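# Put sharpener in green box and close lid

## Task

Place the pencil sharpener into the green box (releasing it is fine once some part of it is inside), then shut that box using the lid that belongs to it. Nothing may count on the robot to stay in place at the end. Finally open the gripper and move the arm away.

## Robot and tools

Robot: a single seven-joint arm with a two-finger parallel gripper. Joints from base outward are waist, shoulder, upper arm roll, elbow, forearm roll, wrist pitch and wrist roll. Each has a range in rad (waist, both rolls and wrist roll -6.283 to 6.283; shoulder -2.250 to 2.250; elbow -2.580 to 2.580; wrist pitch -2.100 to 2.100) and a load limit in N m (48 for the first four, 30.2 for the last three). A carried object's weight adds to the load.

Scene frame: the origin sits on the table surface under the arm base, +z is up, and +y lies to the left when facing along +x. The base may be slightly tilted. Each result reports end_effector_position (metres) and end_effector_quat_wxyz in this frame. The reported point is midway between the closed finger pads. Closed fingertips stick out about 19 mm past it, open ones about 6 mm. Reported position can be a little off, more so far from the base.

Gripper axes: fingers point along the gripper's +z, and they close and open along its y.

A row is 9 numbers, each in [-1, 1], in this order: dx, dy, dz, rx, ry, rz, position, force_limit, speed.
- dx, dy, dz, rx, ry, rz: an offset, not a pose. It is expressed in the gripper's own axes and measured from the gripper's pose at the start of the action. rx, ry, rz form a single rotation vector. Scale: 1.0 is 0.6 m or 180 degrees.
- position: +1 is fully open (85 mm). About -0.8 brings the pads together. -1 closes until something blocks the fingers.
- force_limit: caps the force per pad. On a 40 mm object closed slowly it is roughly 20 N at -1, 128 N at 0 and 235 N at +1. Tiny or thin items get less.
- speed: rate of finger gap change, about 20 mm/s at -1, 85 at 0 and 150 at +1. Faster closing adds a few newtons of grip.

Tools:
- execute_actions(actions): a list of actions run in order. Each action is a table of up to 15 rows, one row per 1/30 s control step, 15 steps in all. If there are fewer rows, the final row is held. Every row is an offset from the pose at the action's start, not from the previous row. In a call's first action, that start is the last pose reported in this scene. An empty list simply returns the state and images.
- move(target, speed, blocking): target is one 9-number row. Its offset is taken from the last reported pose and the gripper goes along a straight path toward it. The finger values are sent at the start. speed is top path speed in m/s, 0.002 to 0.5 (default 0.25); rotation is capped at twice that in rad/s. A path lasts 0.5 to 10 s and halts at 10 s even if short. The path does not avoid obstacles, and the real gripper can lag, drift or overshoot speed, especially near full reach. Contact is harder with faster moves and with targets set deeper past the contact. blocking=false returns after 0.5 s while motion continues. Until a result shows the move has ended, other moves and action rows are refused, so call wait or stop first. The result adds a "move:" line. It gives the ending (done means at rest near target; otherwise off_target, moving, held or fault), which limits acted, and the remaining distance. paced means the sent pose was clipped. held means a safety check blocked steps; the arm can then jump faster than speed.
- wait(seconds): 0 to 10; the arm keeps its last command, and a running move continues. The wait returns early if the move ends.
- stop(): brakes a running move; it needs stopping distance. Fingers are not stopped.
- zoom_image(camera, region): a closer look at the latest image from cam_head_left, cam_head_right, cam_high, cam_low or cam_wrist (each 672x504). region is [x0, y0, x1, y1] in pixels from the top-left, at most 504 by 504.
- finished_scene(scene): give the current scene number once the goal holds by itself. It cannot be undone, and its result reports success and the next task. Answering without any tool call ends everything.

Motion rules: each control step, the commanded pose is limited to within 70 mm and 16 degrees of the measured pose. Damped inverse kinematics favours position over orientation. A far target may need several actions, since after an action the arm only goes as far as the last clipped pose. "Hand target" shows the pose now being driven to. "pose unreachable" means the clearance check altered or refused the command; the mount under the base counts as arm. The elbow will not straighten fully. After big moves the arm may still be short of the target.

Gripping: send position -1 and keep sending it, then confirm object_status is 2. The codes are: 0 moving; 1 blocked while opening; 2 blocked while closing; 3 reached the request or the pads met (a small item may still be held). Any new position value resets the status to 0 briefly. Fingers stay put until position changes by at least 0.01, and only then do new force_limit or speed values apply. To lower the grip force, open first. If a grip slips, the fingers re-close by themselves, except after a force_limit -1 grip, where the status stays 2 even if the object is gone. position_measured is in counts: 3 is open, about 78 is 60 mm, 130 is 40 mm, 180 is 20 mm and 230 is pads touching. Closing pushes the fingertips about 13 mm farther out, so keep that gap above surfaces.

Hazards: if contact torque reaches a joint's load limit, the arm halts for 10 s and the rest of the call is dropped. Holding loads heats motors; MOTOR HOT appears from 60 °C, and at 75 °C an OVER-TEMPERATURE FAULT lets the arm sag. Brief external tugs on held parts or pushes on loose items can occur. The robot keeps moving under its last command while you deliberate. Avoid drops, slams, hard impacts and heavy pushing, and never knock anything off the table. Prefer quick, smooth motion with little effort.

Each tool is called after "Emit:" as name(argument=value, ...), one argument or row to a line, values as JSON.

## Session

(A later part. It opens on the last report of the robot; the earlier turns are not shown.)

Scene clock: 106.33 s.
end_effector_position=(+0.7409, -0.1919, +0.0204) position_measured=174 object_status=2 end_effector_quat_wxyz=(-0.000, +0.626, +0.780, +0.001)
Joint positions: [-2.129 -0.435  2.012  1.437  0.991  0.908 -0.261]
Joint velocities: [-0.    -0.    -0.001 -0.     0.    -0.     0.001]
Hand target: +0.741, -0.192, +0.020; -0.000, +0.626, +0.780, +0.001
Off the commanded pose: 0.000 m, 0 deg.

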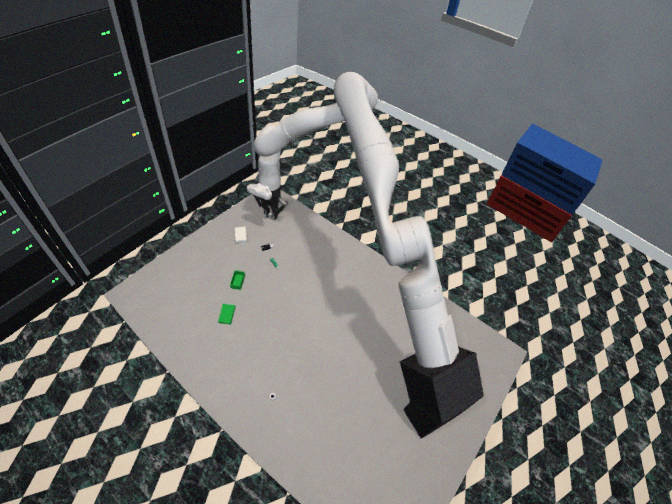

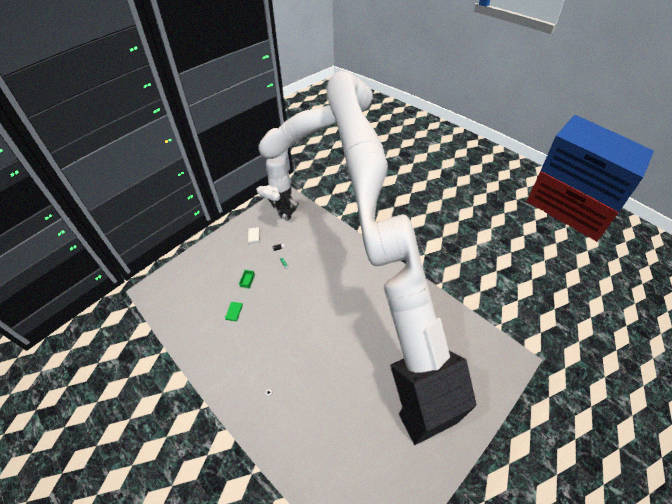

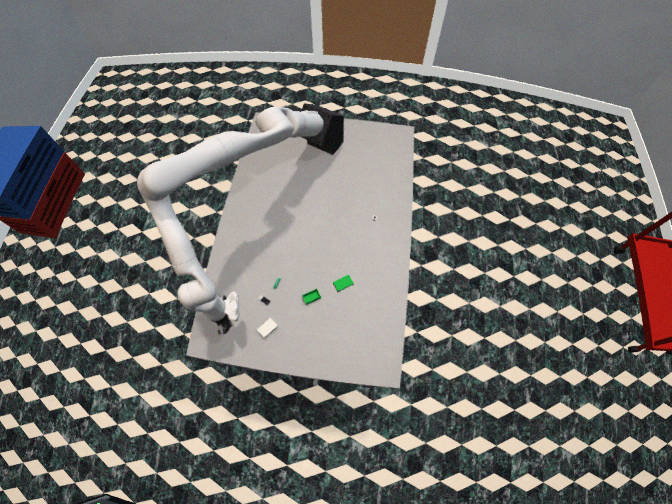

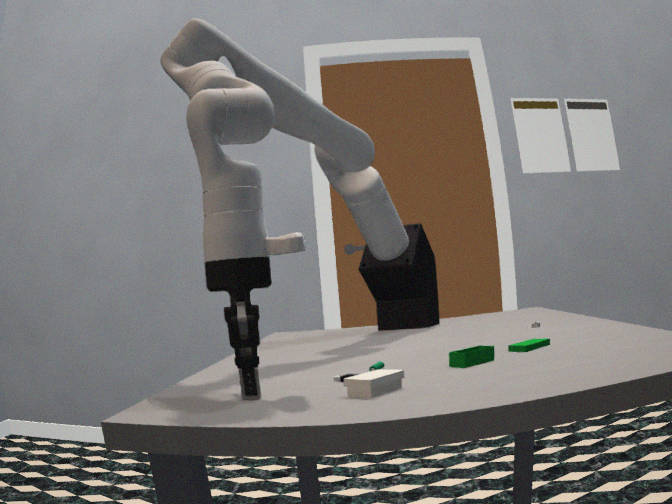

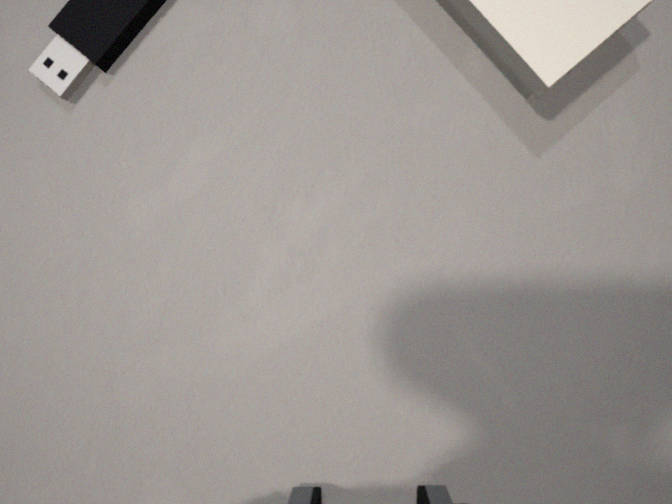

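Emit:
move(
  target=[0,0,-0.12,0,0,0,-1,-0.5,-0.3],
  speed=0.1,
)

Emit:
move(
  target=[0.507,-0.11,0,0,0,0.387,-1,-0.5,-0.3],
  speed=0.2,
)

Emit:
move(
  target=[0,0,0.07,0,0,0,-1,-0.5,-0.3],
  speed=0.05,
)

Emit:
zoom_image(
  camera="cam_low",
  region=[400, 280, 560, 400],
)

Emit:
zoom_image(
  camera="cam_head_left",
  region=[180, 220, 300, 310],
)

Emit:
zoom_image(
  camera="cam_high",
  region=[260, 250, 380, 340],
)

Scene clock: 116.93 s.
end_effector_position=(+0.7409, -0.1917, +0.0924) position_measured=174 object_status=2 end_effector_quat_wxyz=(-0.001, +0.626, +0.780, +0.002)
Joint positions: [-1.982 -0.284  1.902  1.451  0.81   0.954 -0.164]
Joint velocities: [ 0.004  0.004 -0.001  0.001 -0.001 -0.002 -0.   ]
Hand target: +0.741, -0.192, +0.092; -0.000, +0.626, +0.780, +0.001
Off the commanded pose: 0.000 m, 0 deg.
move: done

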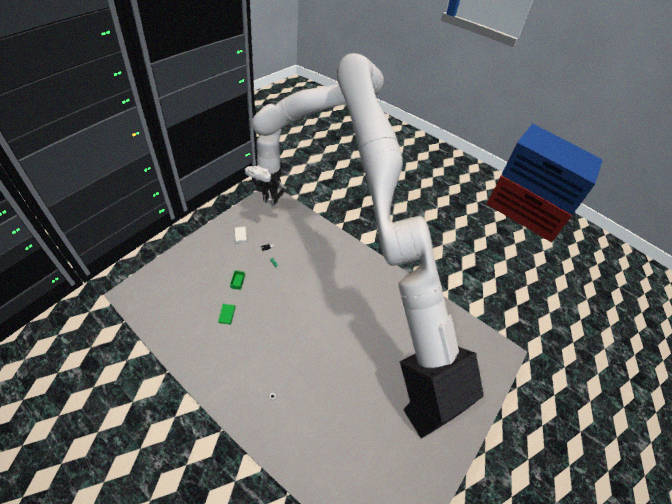

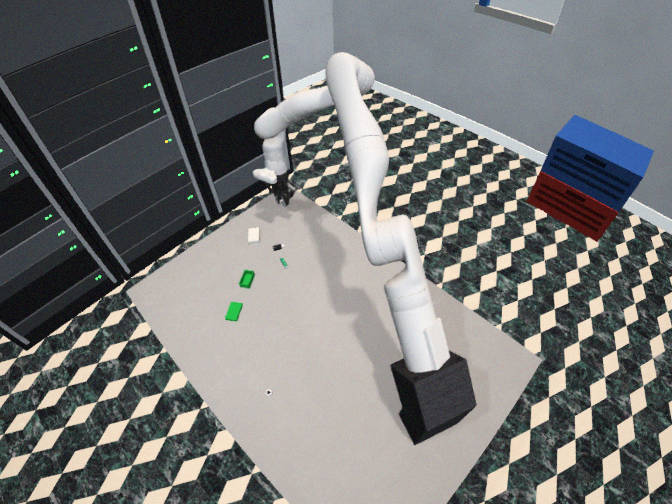

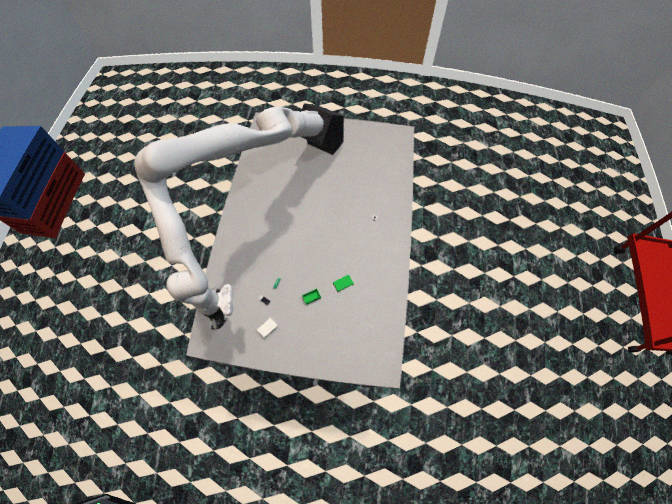

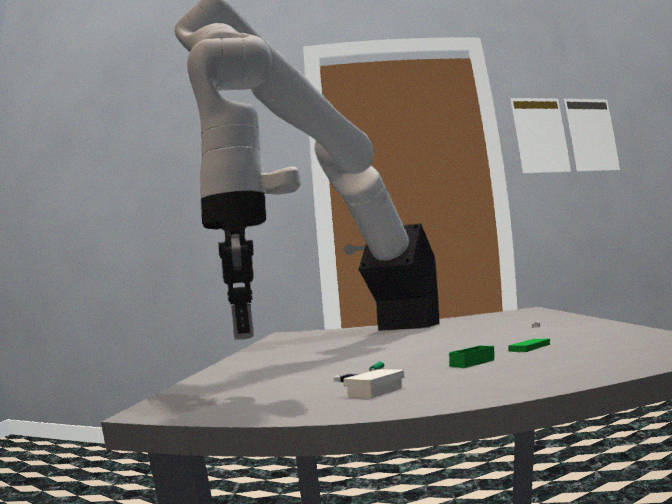

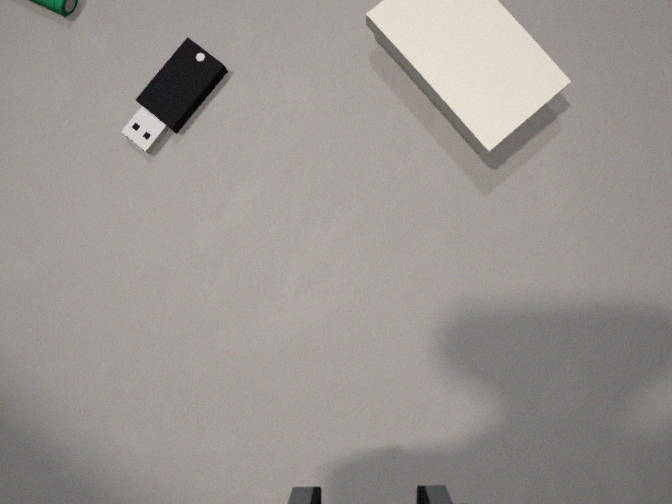

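Scene clock: 120.37 s.
end_effector_position=(+0.6095, +0.0891, +0.0926) position_measured=174 object_status=2 end_effector_quat_wxyz=(-0.000, +0.959, +0.283, -0.000)
Joint positions: [-2.865 -0.376  2.177  1.867  1.274  1.112 -2.423]
Joint velocities: [-0.011 -0.006 -0.006  0.001  0.002  0.005 -0.004]
Hand target: +0.609, +0.090, +0.093; -0.001, +0.959, +0.283, -0.000
Off the commanded pose: 0.002 m, 0 deg.
move: done

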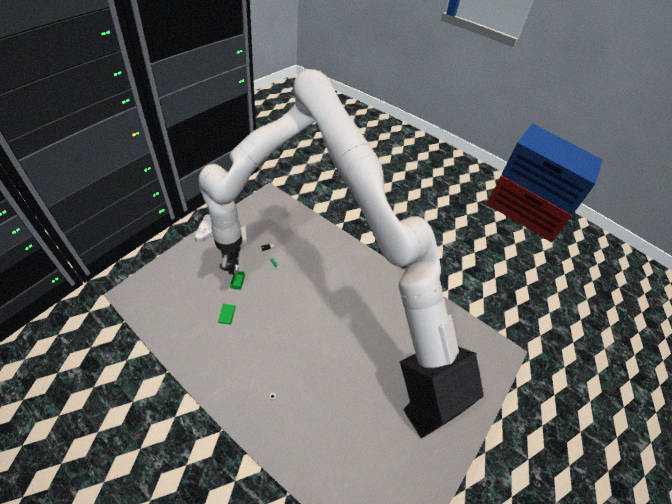

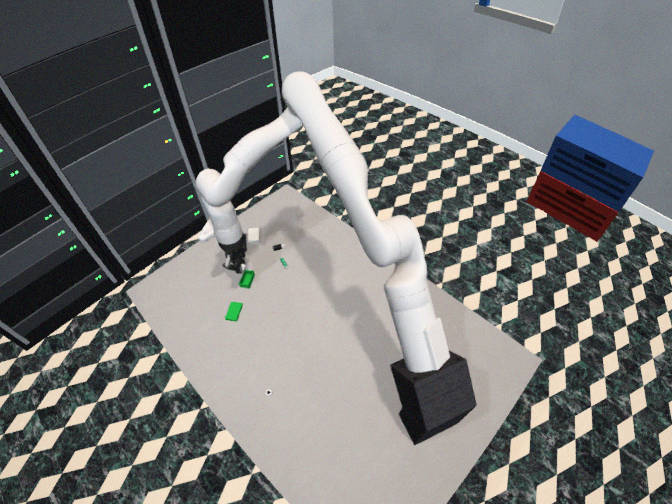

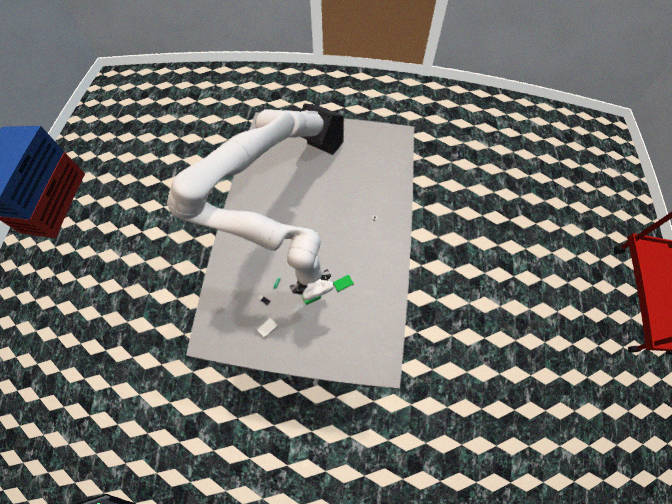

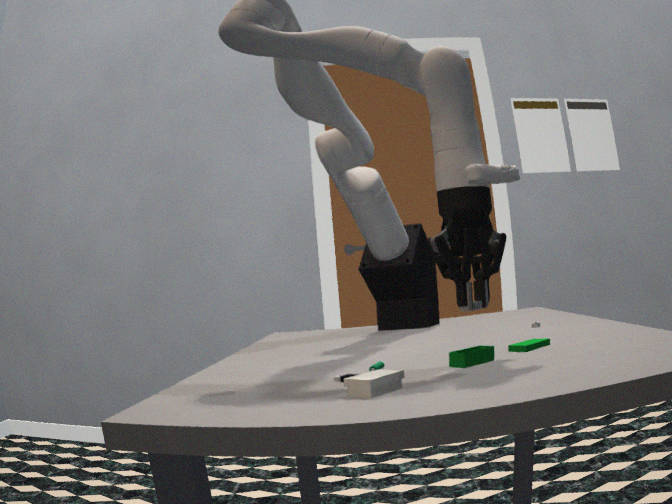

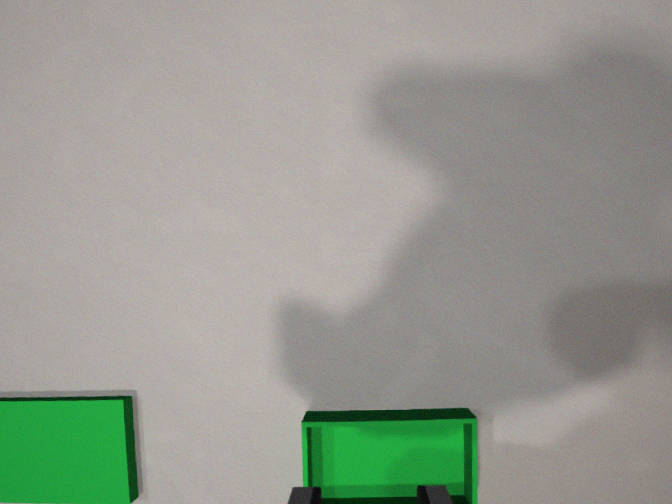

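Scene clock: 121.50 s.
end_effector_position=(+0.6097, +0.0890, +0.0507) position_measured=174 object_status=2 end_effector_quat_wxyz=(-0.000, +0.959, +0.283, +0.000)
Joint positions: [-2.863 -0.459  2.22   1.863  1.372  1.078 -2.465]
Joint velocities: [-0.001 -0.002  0.001 -0.     0.    -0.001  0.   ]
Hand target: +0.610, +0.089, +0.051; -0.000, +0.959, +0.283, -0.000
Off the commanded pose: 0.000 m, 0 deg.
move: done

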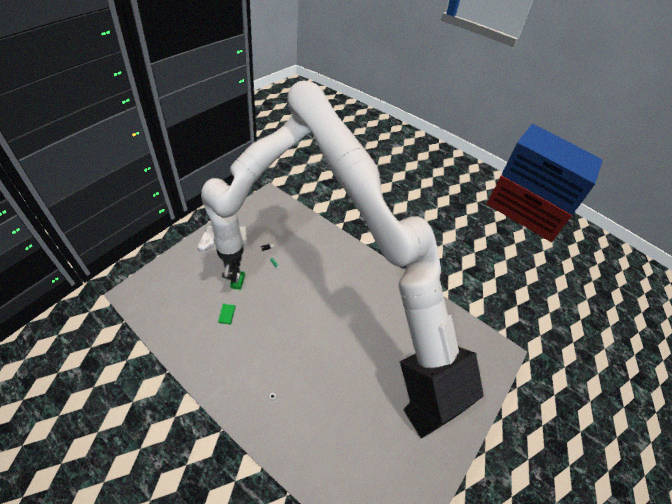

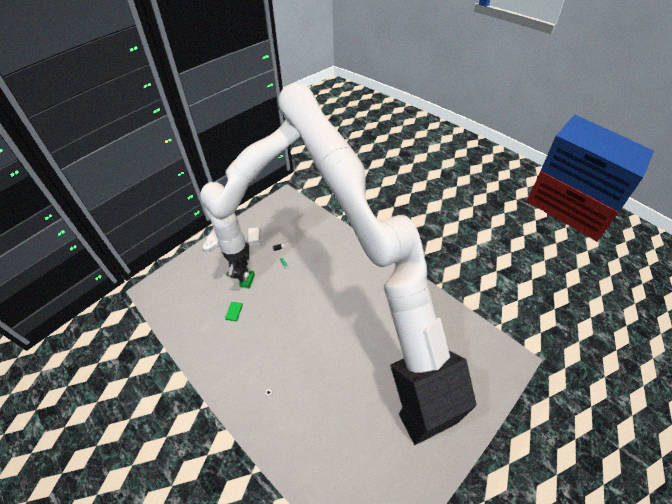

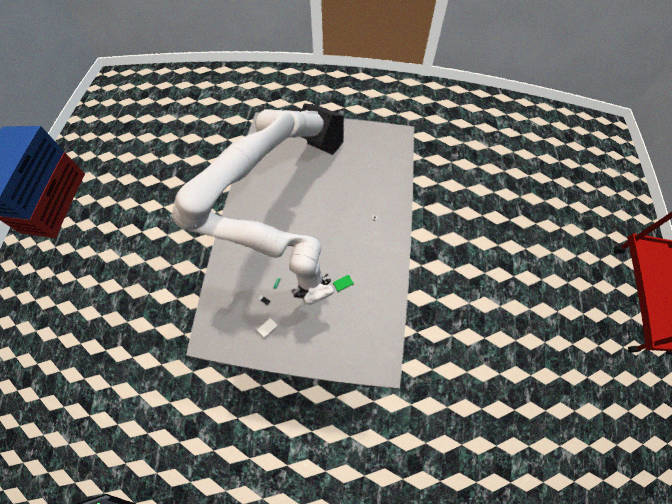

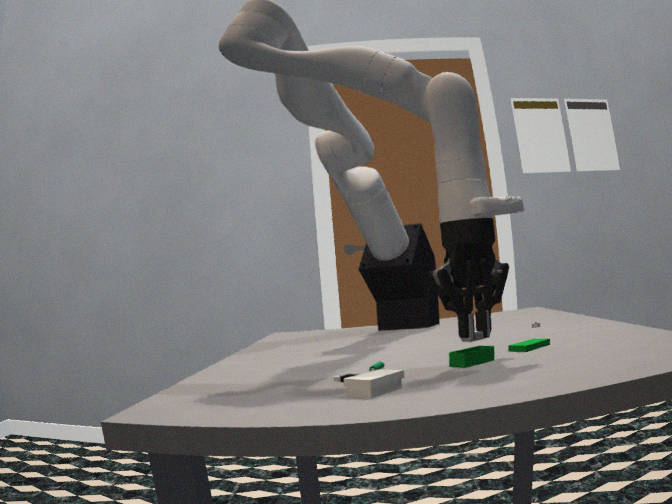

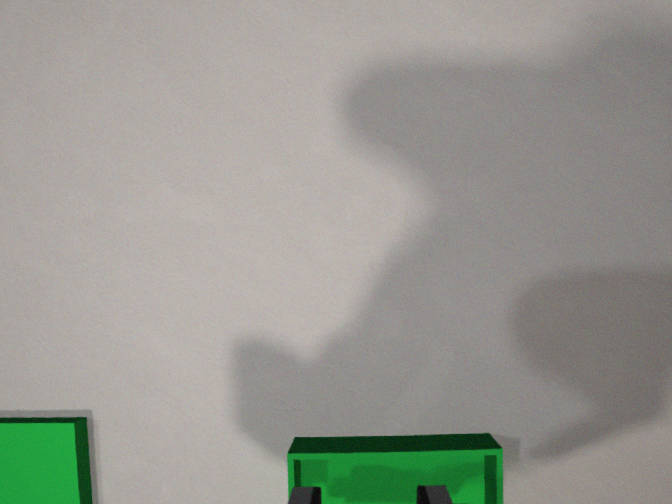

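Region (400, 280, 560, 400) of cam_low's 672x504 image, scaled by 3.150, with more detail than that image has; it fills the top 378 rows of this view, and the rest is white.

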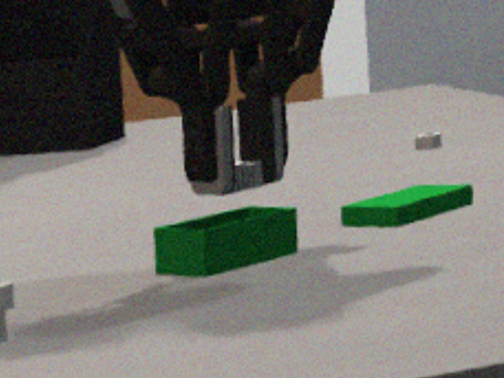

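Region (180, 220, 300, 310) of cam_head_left's 672x504 image, scaled by 4.200, with more detail than that image has; it fills the top 378 rows of this view, and the rest is white.

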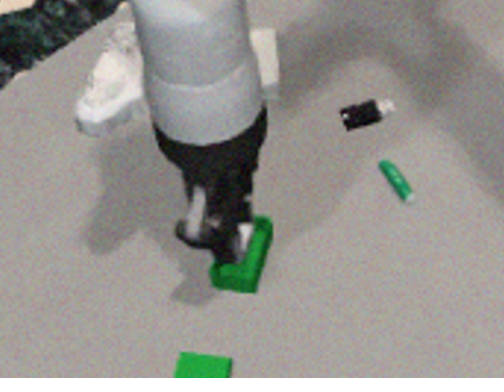

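Region (260, 250, 380, 340) of cam_high's 672x504 image, scaled by 4.200, with more detail than that image has; it fills the top 378 rows of this view, and the rest is white.

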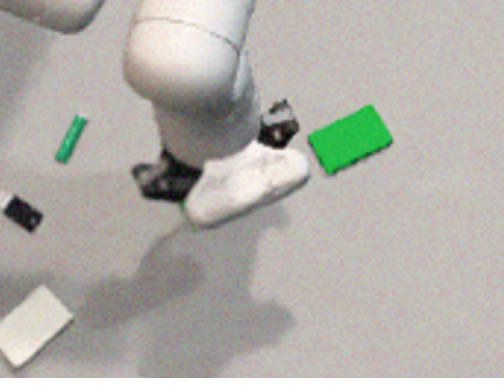

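Emit:
move(
  target=[0,0.013,0.037,0,0,0,-1,-0.5,-0.3],
  speed=0.03,
)

Emit:
zoom_image(
  camera="cam_low",
  region=[400, 280, 560, 400],
)

Emit:
zoom_image(
  camera="cam_head_left",
  region=[180, 220, 300, 310],
)

Scene clock: 127.83 s.
end_effector_position=(+0.6140, +0.0825, +0.0286) position_measured=174 object_status=2 end_effector_quat_wxyz=(+0.000, +0.959, +0.283, +0.000)
Joint positions: [-2.843 -0.494  2.24   1.85   1.413  1.051 -2.461]
Joint velocities: [ 0.    -0.001  0.001 -0.001 -0.    -0.001 -0.   ]
Hand target: +0.614, +0.082, +0.028; -0.000, +0.959, +0.283, +0.000
Off the commanded pose: 0.000 m, 0 deg.
move: done

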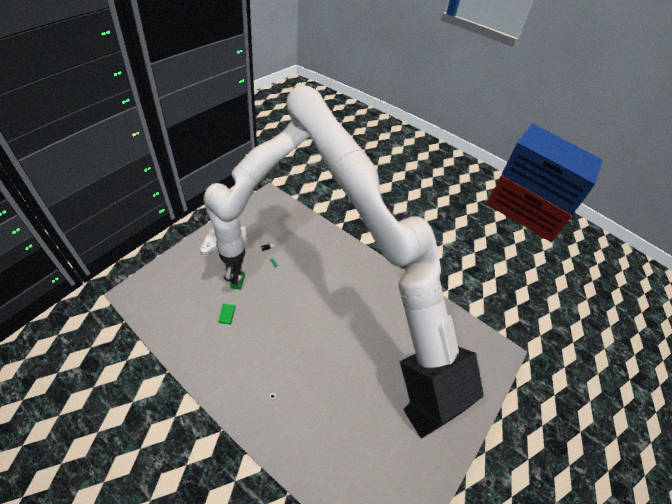

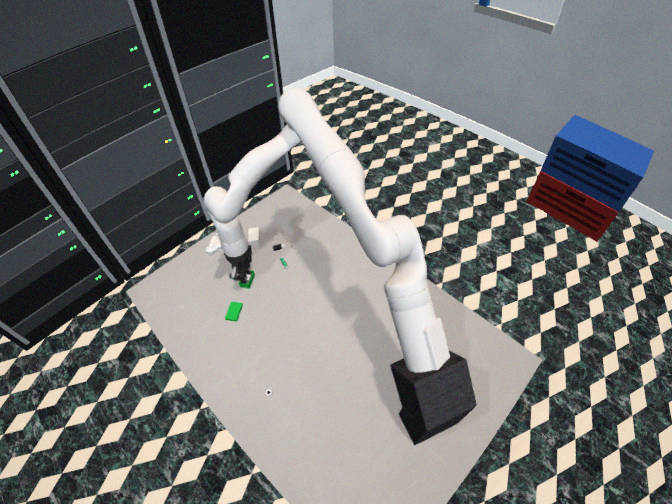

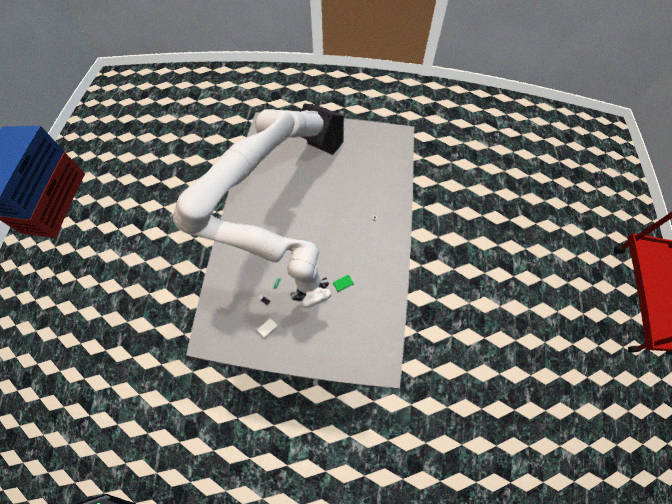

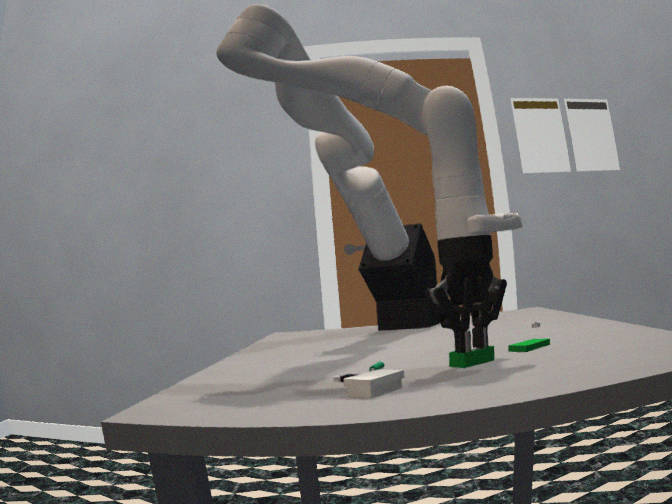

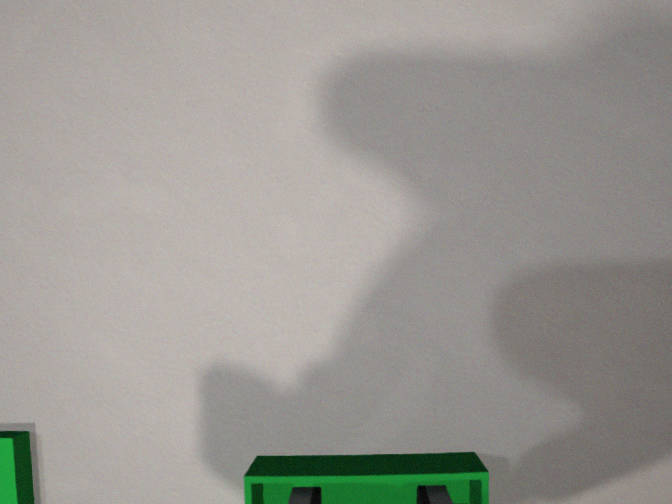

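Region (400, 280, 560, 400) of cam_low's 672x504 image, scaled by 3.150, with more detail than that image has; it fills the top 378 rows of this view, and the rest is white.

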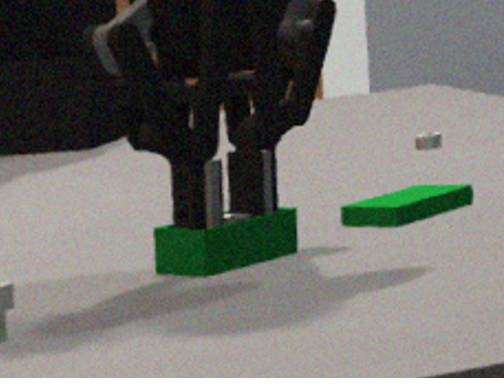

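Region (180, 220, 300, 310) of cam_head_left's 672x504 image, scaled by 4.200, with more detail than that image has; it fills the top 378 rows of this view, and the rest is white.

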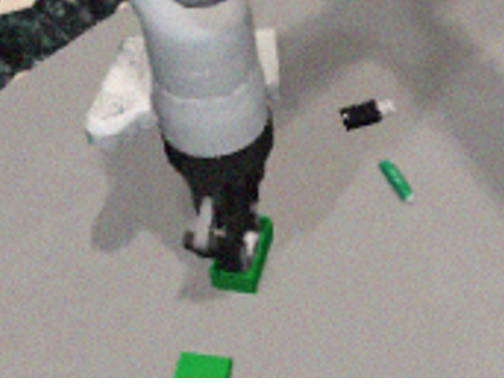

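Emit:
execute_actions(
  actions=[
    [[0,0,0,0,0,0,-0.15,0,-0.5]],
    [[0,0,0,0,0,0,-0.15,0,-0.5]],
  ],
)

Emit:
move(
  target=[0,0,-0.1,0,0,0,-0.15,0,0],
  speed=0.08,
)

Emit:
move(
  target=[0,-0.2,0,0,0,-0.5,1,0,0],
  speed=0.2,
)

Scene clock: 138.00 s.
end_effector_position=(+0.6154, +0.0847, +0.0313) position_measured=148 object_status=3 end_effector_quat_wxyz=(-0.001, +0.959, +0.284, +0.003)
Joint positions: [-2.845 -0.491  2.236  1.85   1.412  1.052 -2.461]
Joint velocities: [ 0.    -0.001 -0.    -0.    -0.002  0.001 -0.   ]
Hand target: +0.615, +0.085, +0.031; -0.001, +0.959, +0.283, +0.003
Off the commanded pose: 0.000 m, 0 deg.

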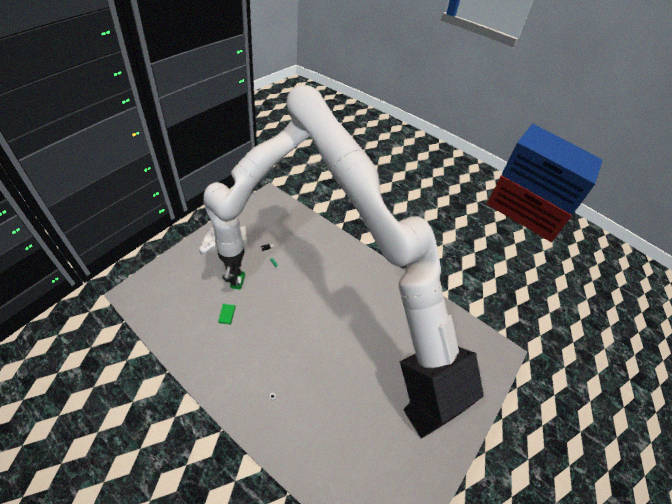

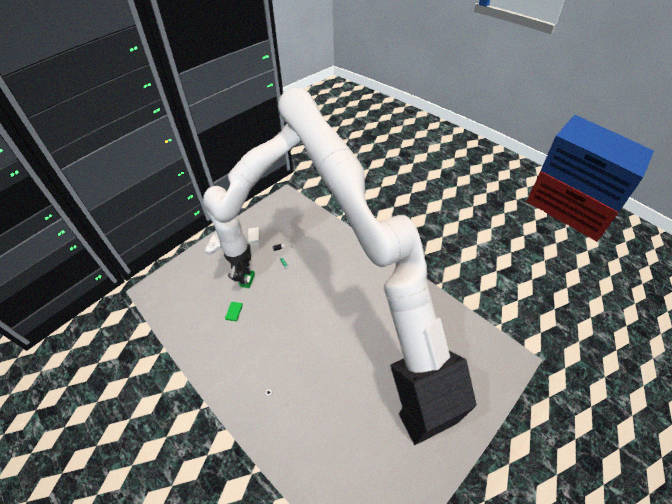

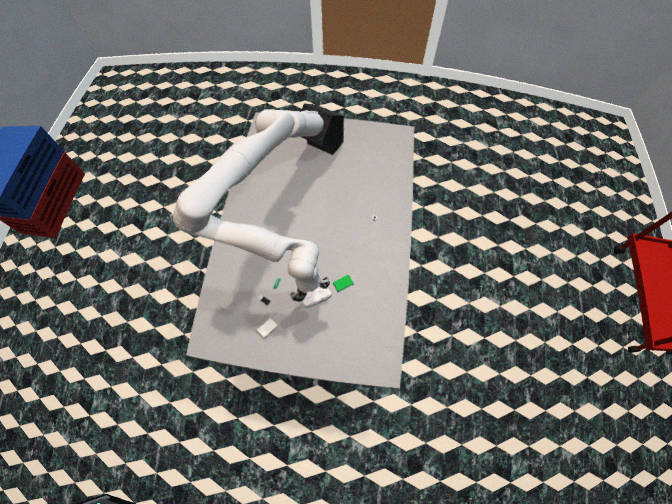

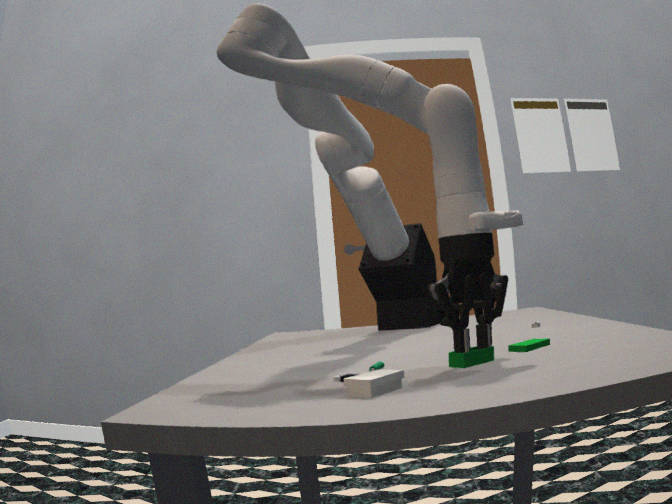

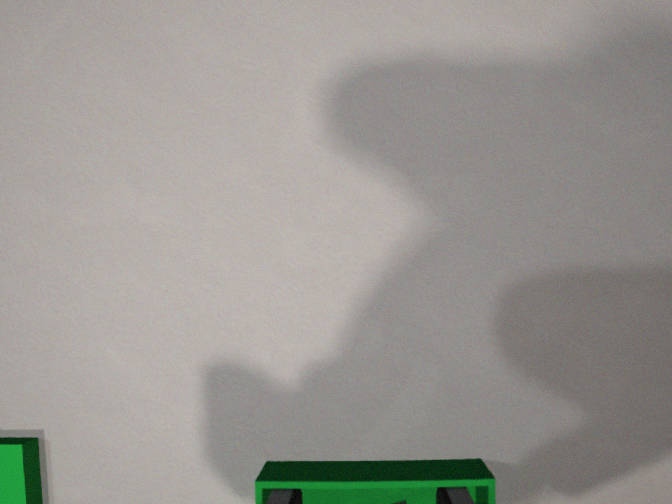

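Scene clock: 139.07 s.
end_effector_position=(+0.6148, +0.0846, +0.0912) position_measured=148 object_status=3 end_effector_quat_wxyz=(-0.002, +0.959, +0.284, +0.003)
Joint positions: [-2.846 -0.37   2.175  1.862  1.273  1.096 -2.402]
Joint velocities: [ 0.002  0.007 -0.001 -0.    -0.001  0.001 -0.001]
Hand target: +0.615, +0.084, +0.091; -0.001, +0.959, +0.283, +0.003
Off the commanded pose: 0.000 m, 0 deg.
move: done

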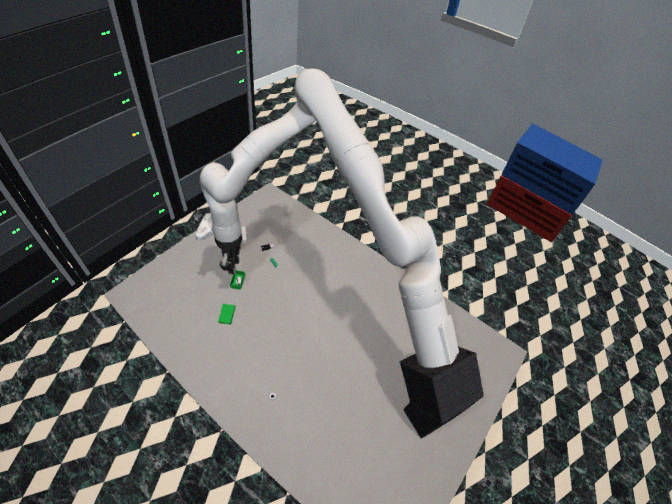

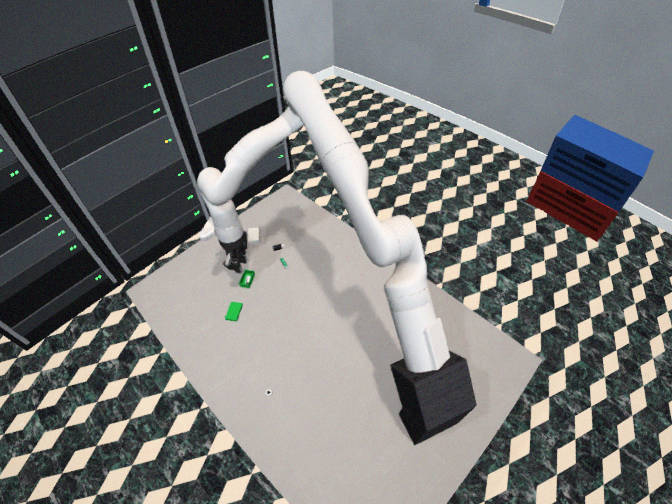

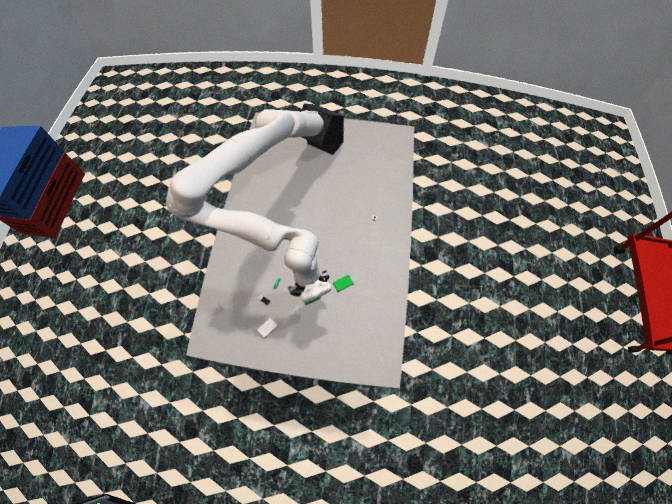

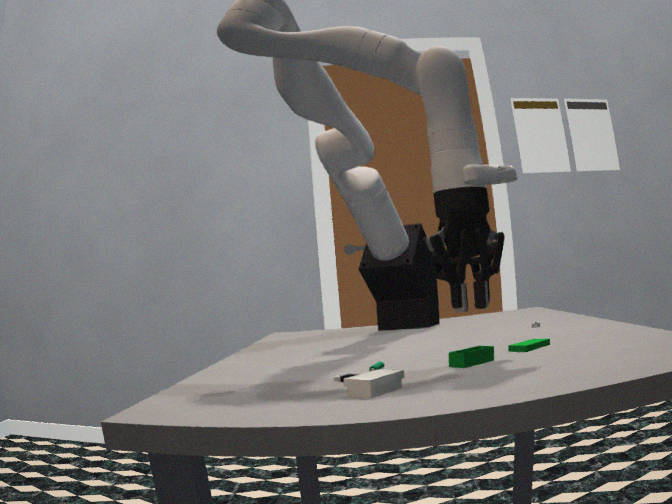

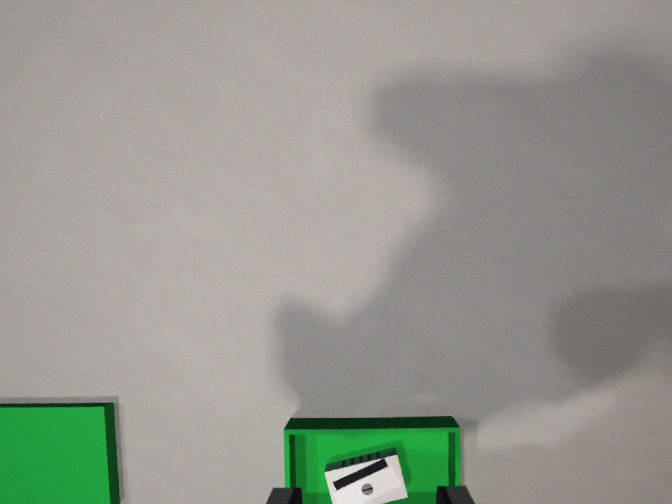

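Scene clock: 143.37 s.
end_effector_position=(+0.5493, +0.1848, +0.0912) position_measured=3 object_status=3 end_effector_quat_wxyz=(+0.001, +0.477, +0.879, +0.002)
Joint positions: [-3.121 -0.597  2.137  1.893  1.421  1.338 -1.175]
Joint velocities: [-0.002 -0.002  0.     0.    -0.001 -0.     0.   ]
Hand target: +0.549, +0.185, +0.091; +0.001, +0.477, +0.879, +0.002
Off the commanded pose: 0.001 m, 0 deg.
move: done

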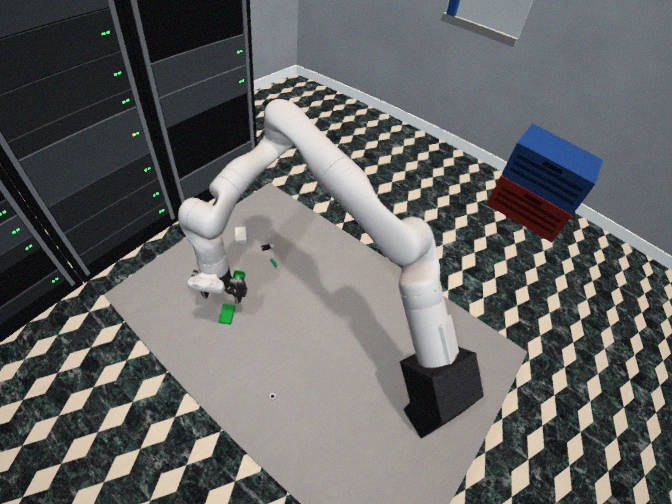

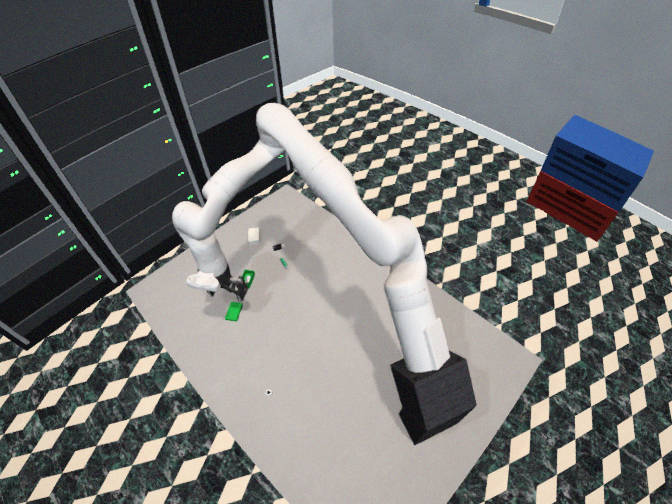

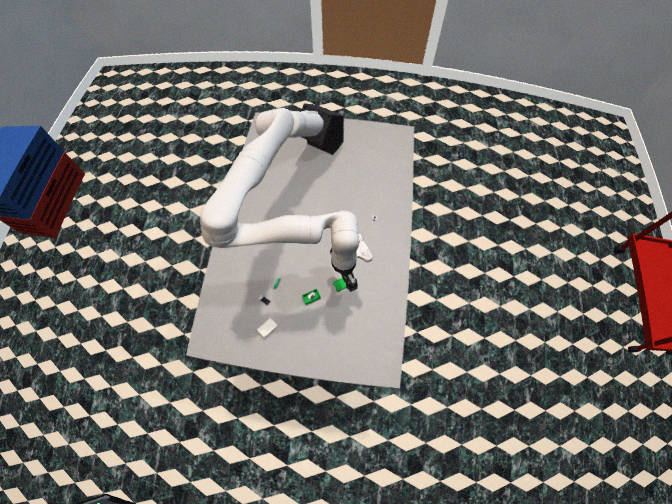

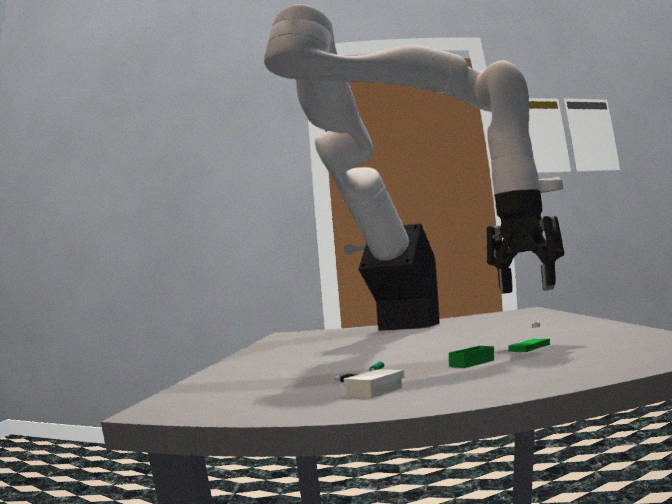

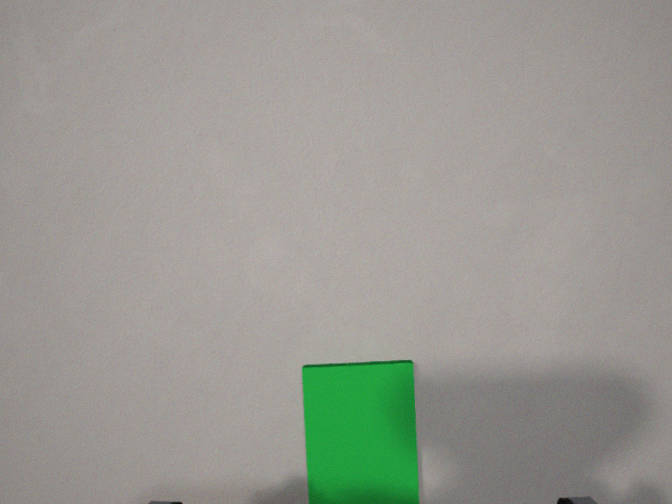

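Emit:
move(
  target=[-0.012,-0.005,0.11,0,0,0,1,0,0],
  speed=0.06,
)

Emit:
zoom_image(
  camera="cam_low",
  region=[440, 270, 600, 390],
)

Scene clock: 150.17 s.
end_effector_position=(+0.5514, +0.1774, +0.0253) position_measured=3 object_status=3 end_effector_quat_wxyz=(+0.001, +0.477, +0.879, +0.002)
Joint positions: [-3.064 -0.695  2.201  1.89   1.556  1.265 -1.194]
Joint velocities: [ 0.    -0.002  0.002  0.     0.     0.    -0.001]
Hand target: +0.551, +0.177, +0.025; +0.001, +0.477, +0.879, +0.002
Off the commanded pose: 0.000 m, 0 deg.
move: done

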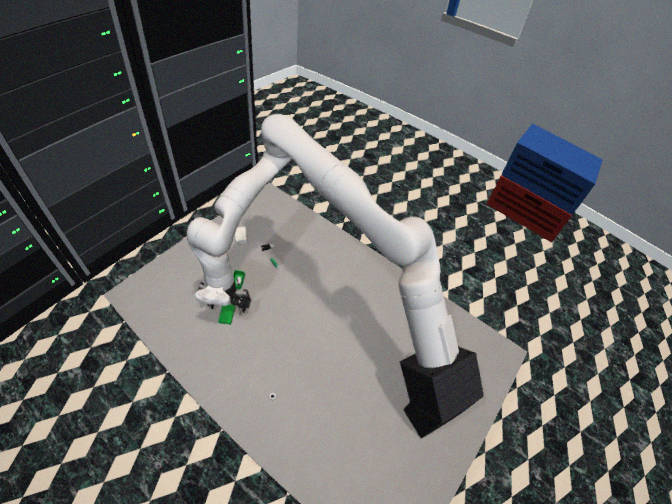

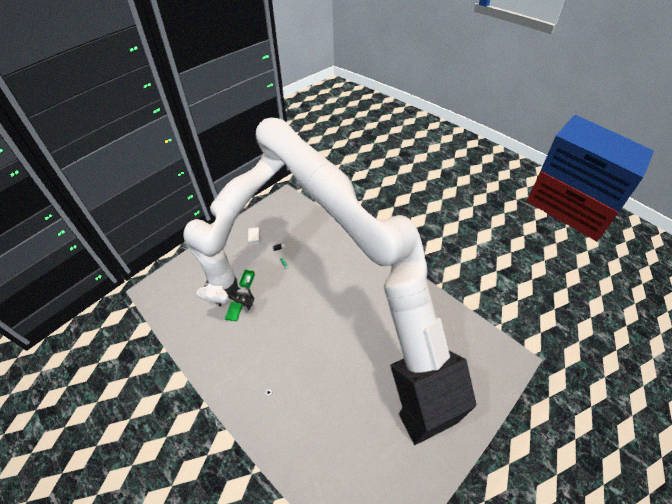

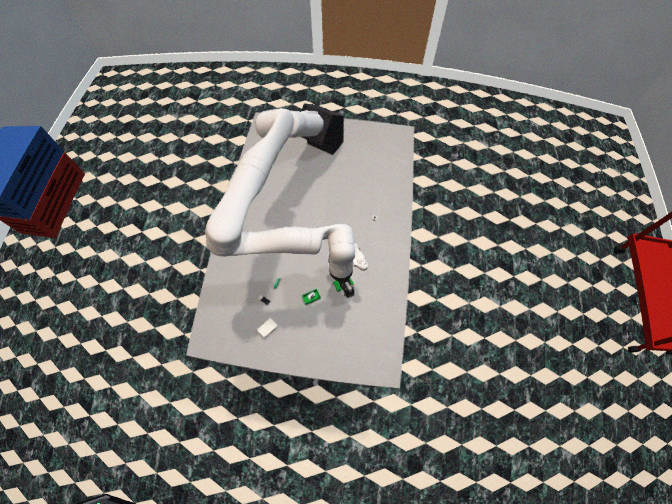

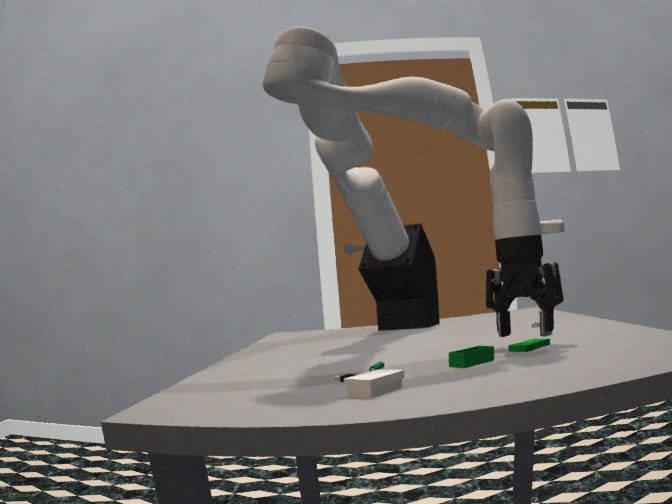

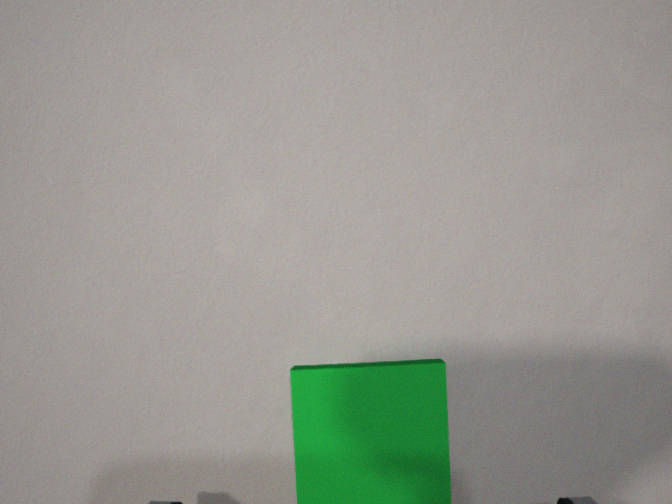

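Region (440, 270, 600, 390) of cam_low's 672x504 image, scaled by 3.150, with more detail than that image has; it fills the top 378 rows of this view, and the rest is white.

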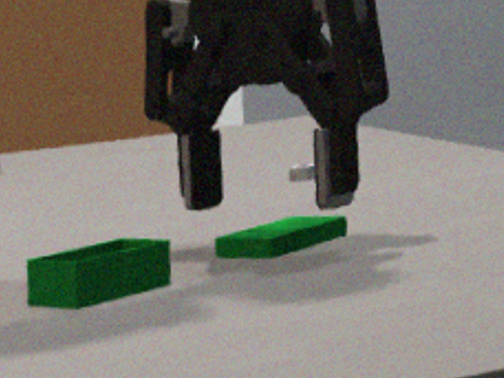

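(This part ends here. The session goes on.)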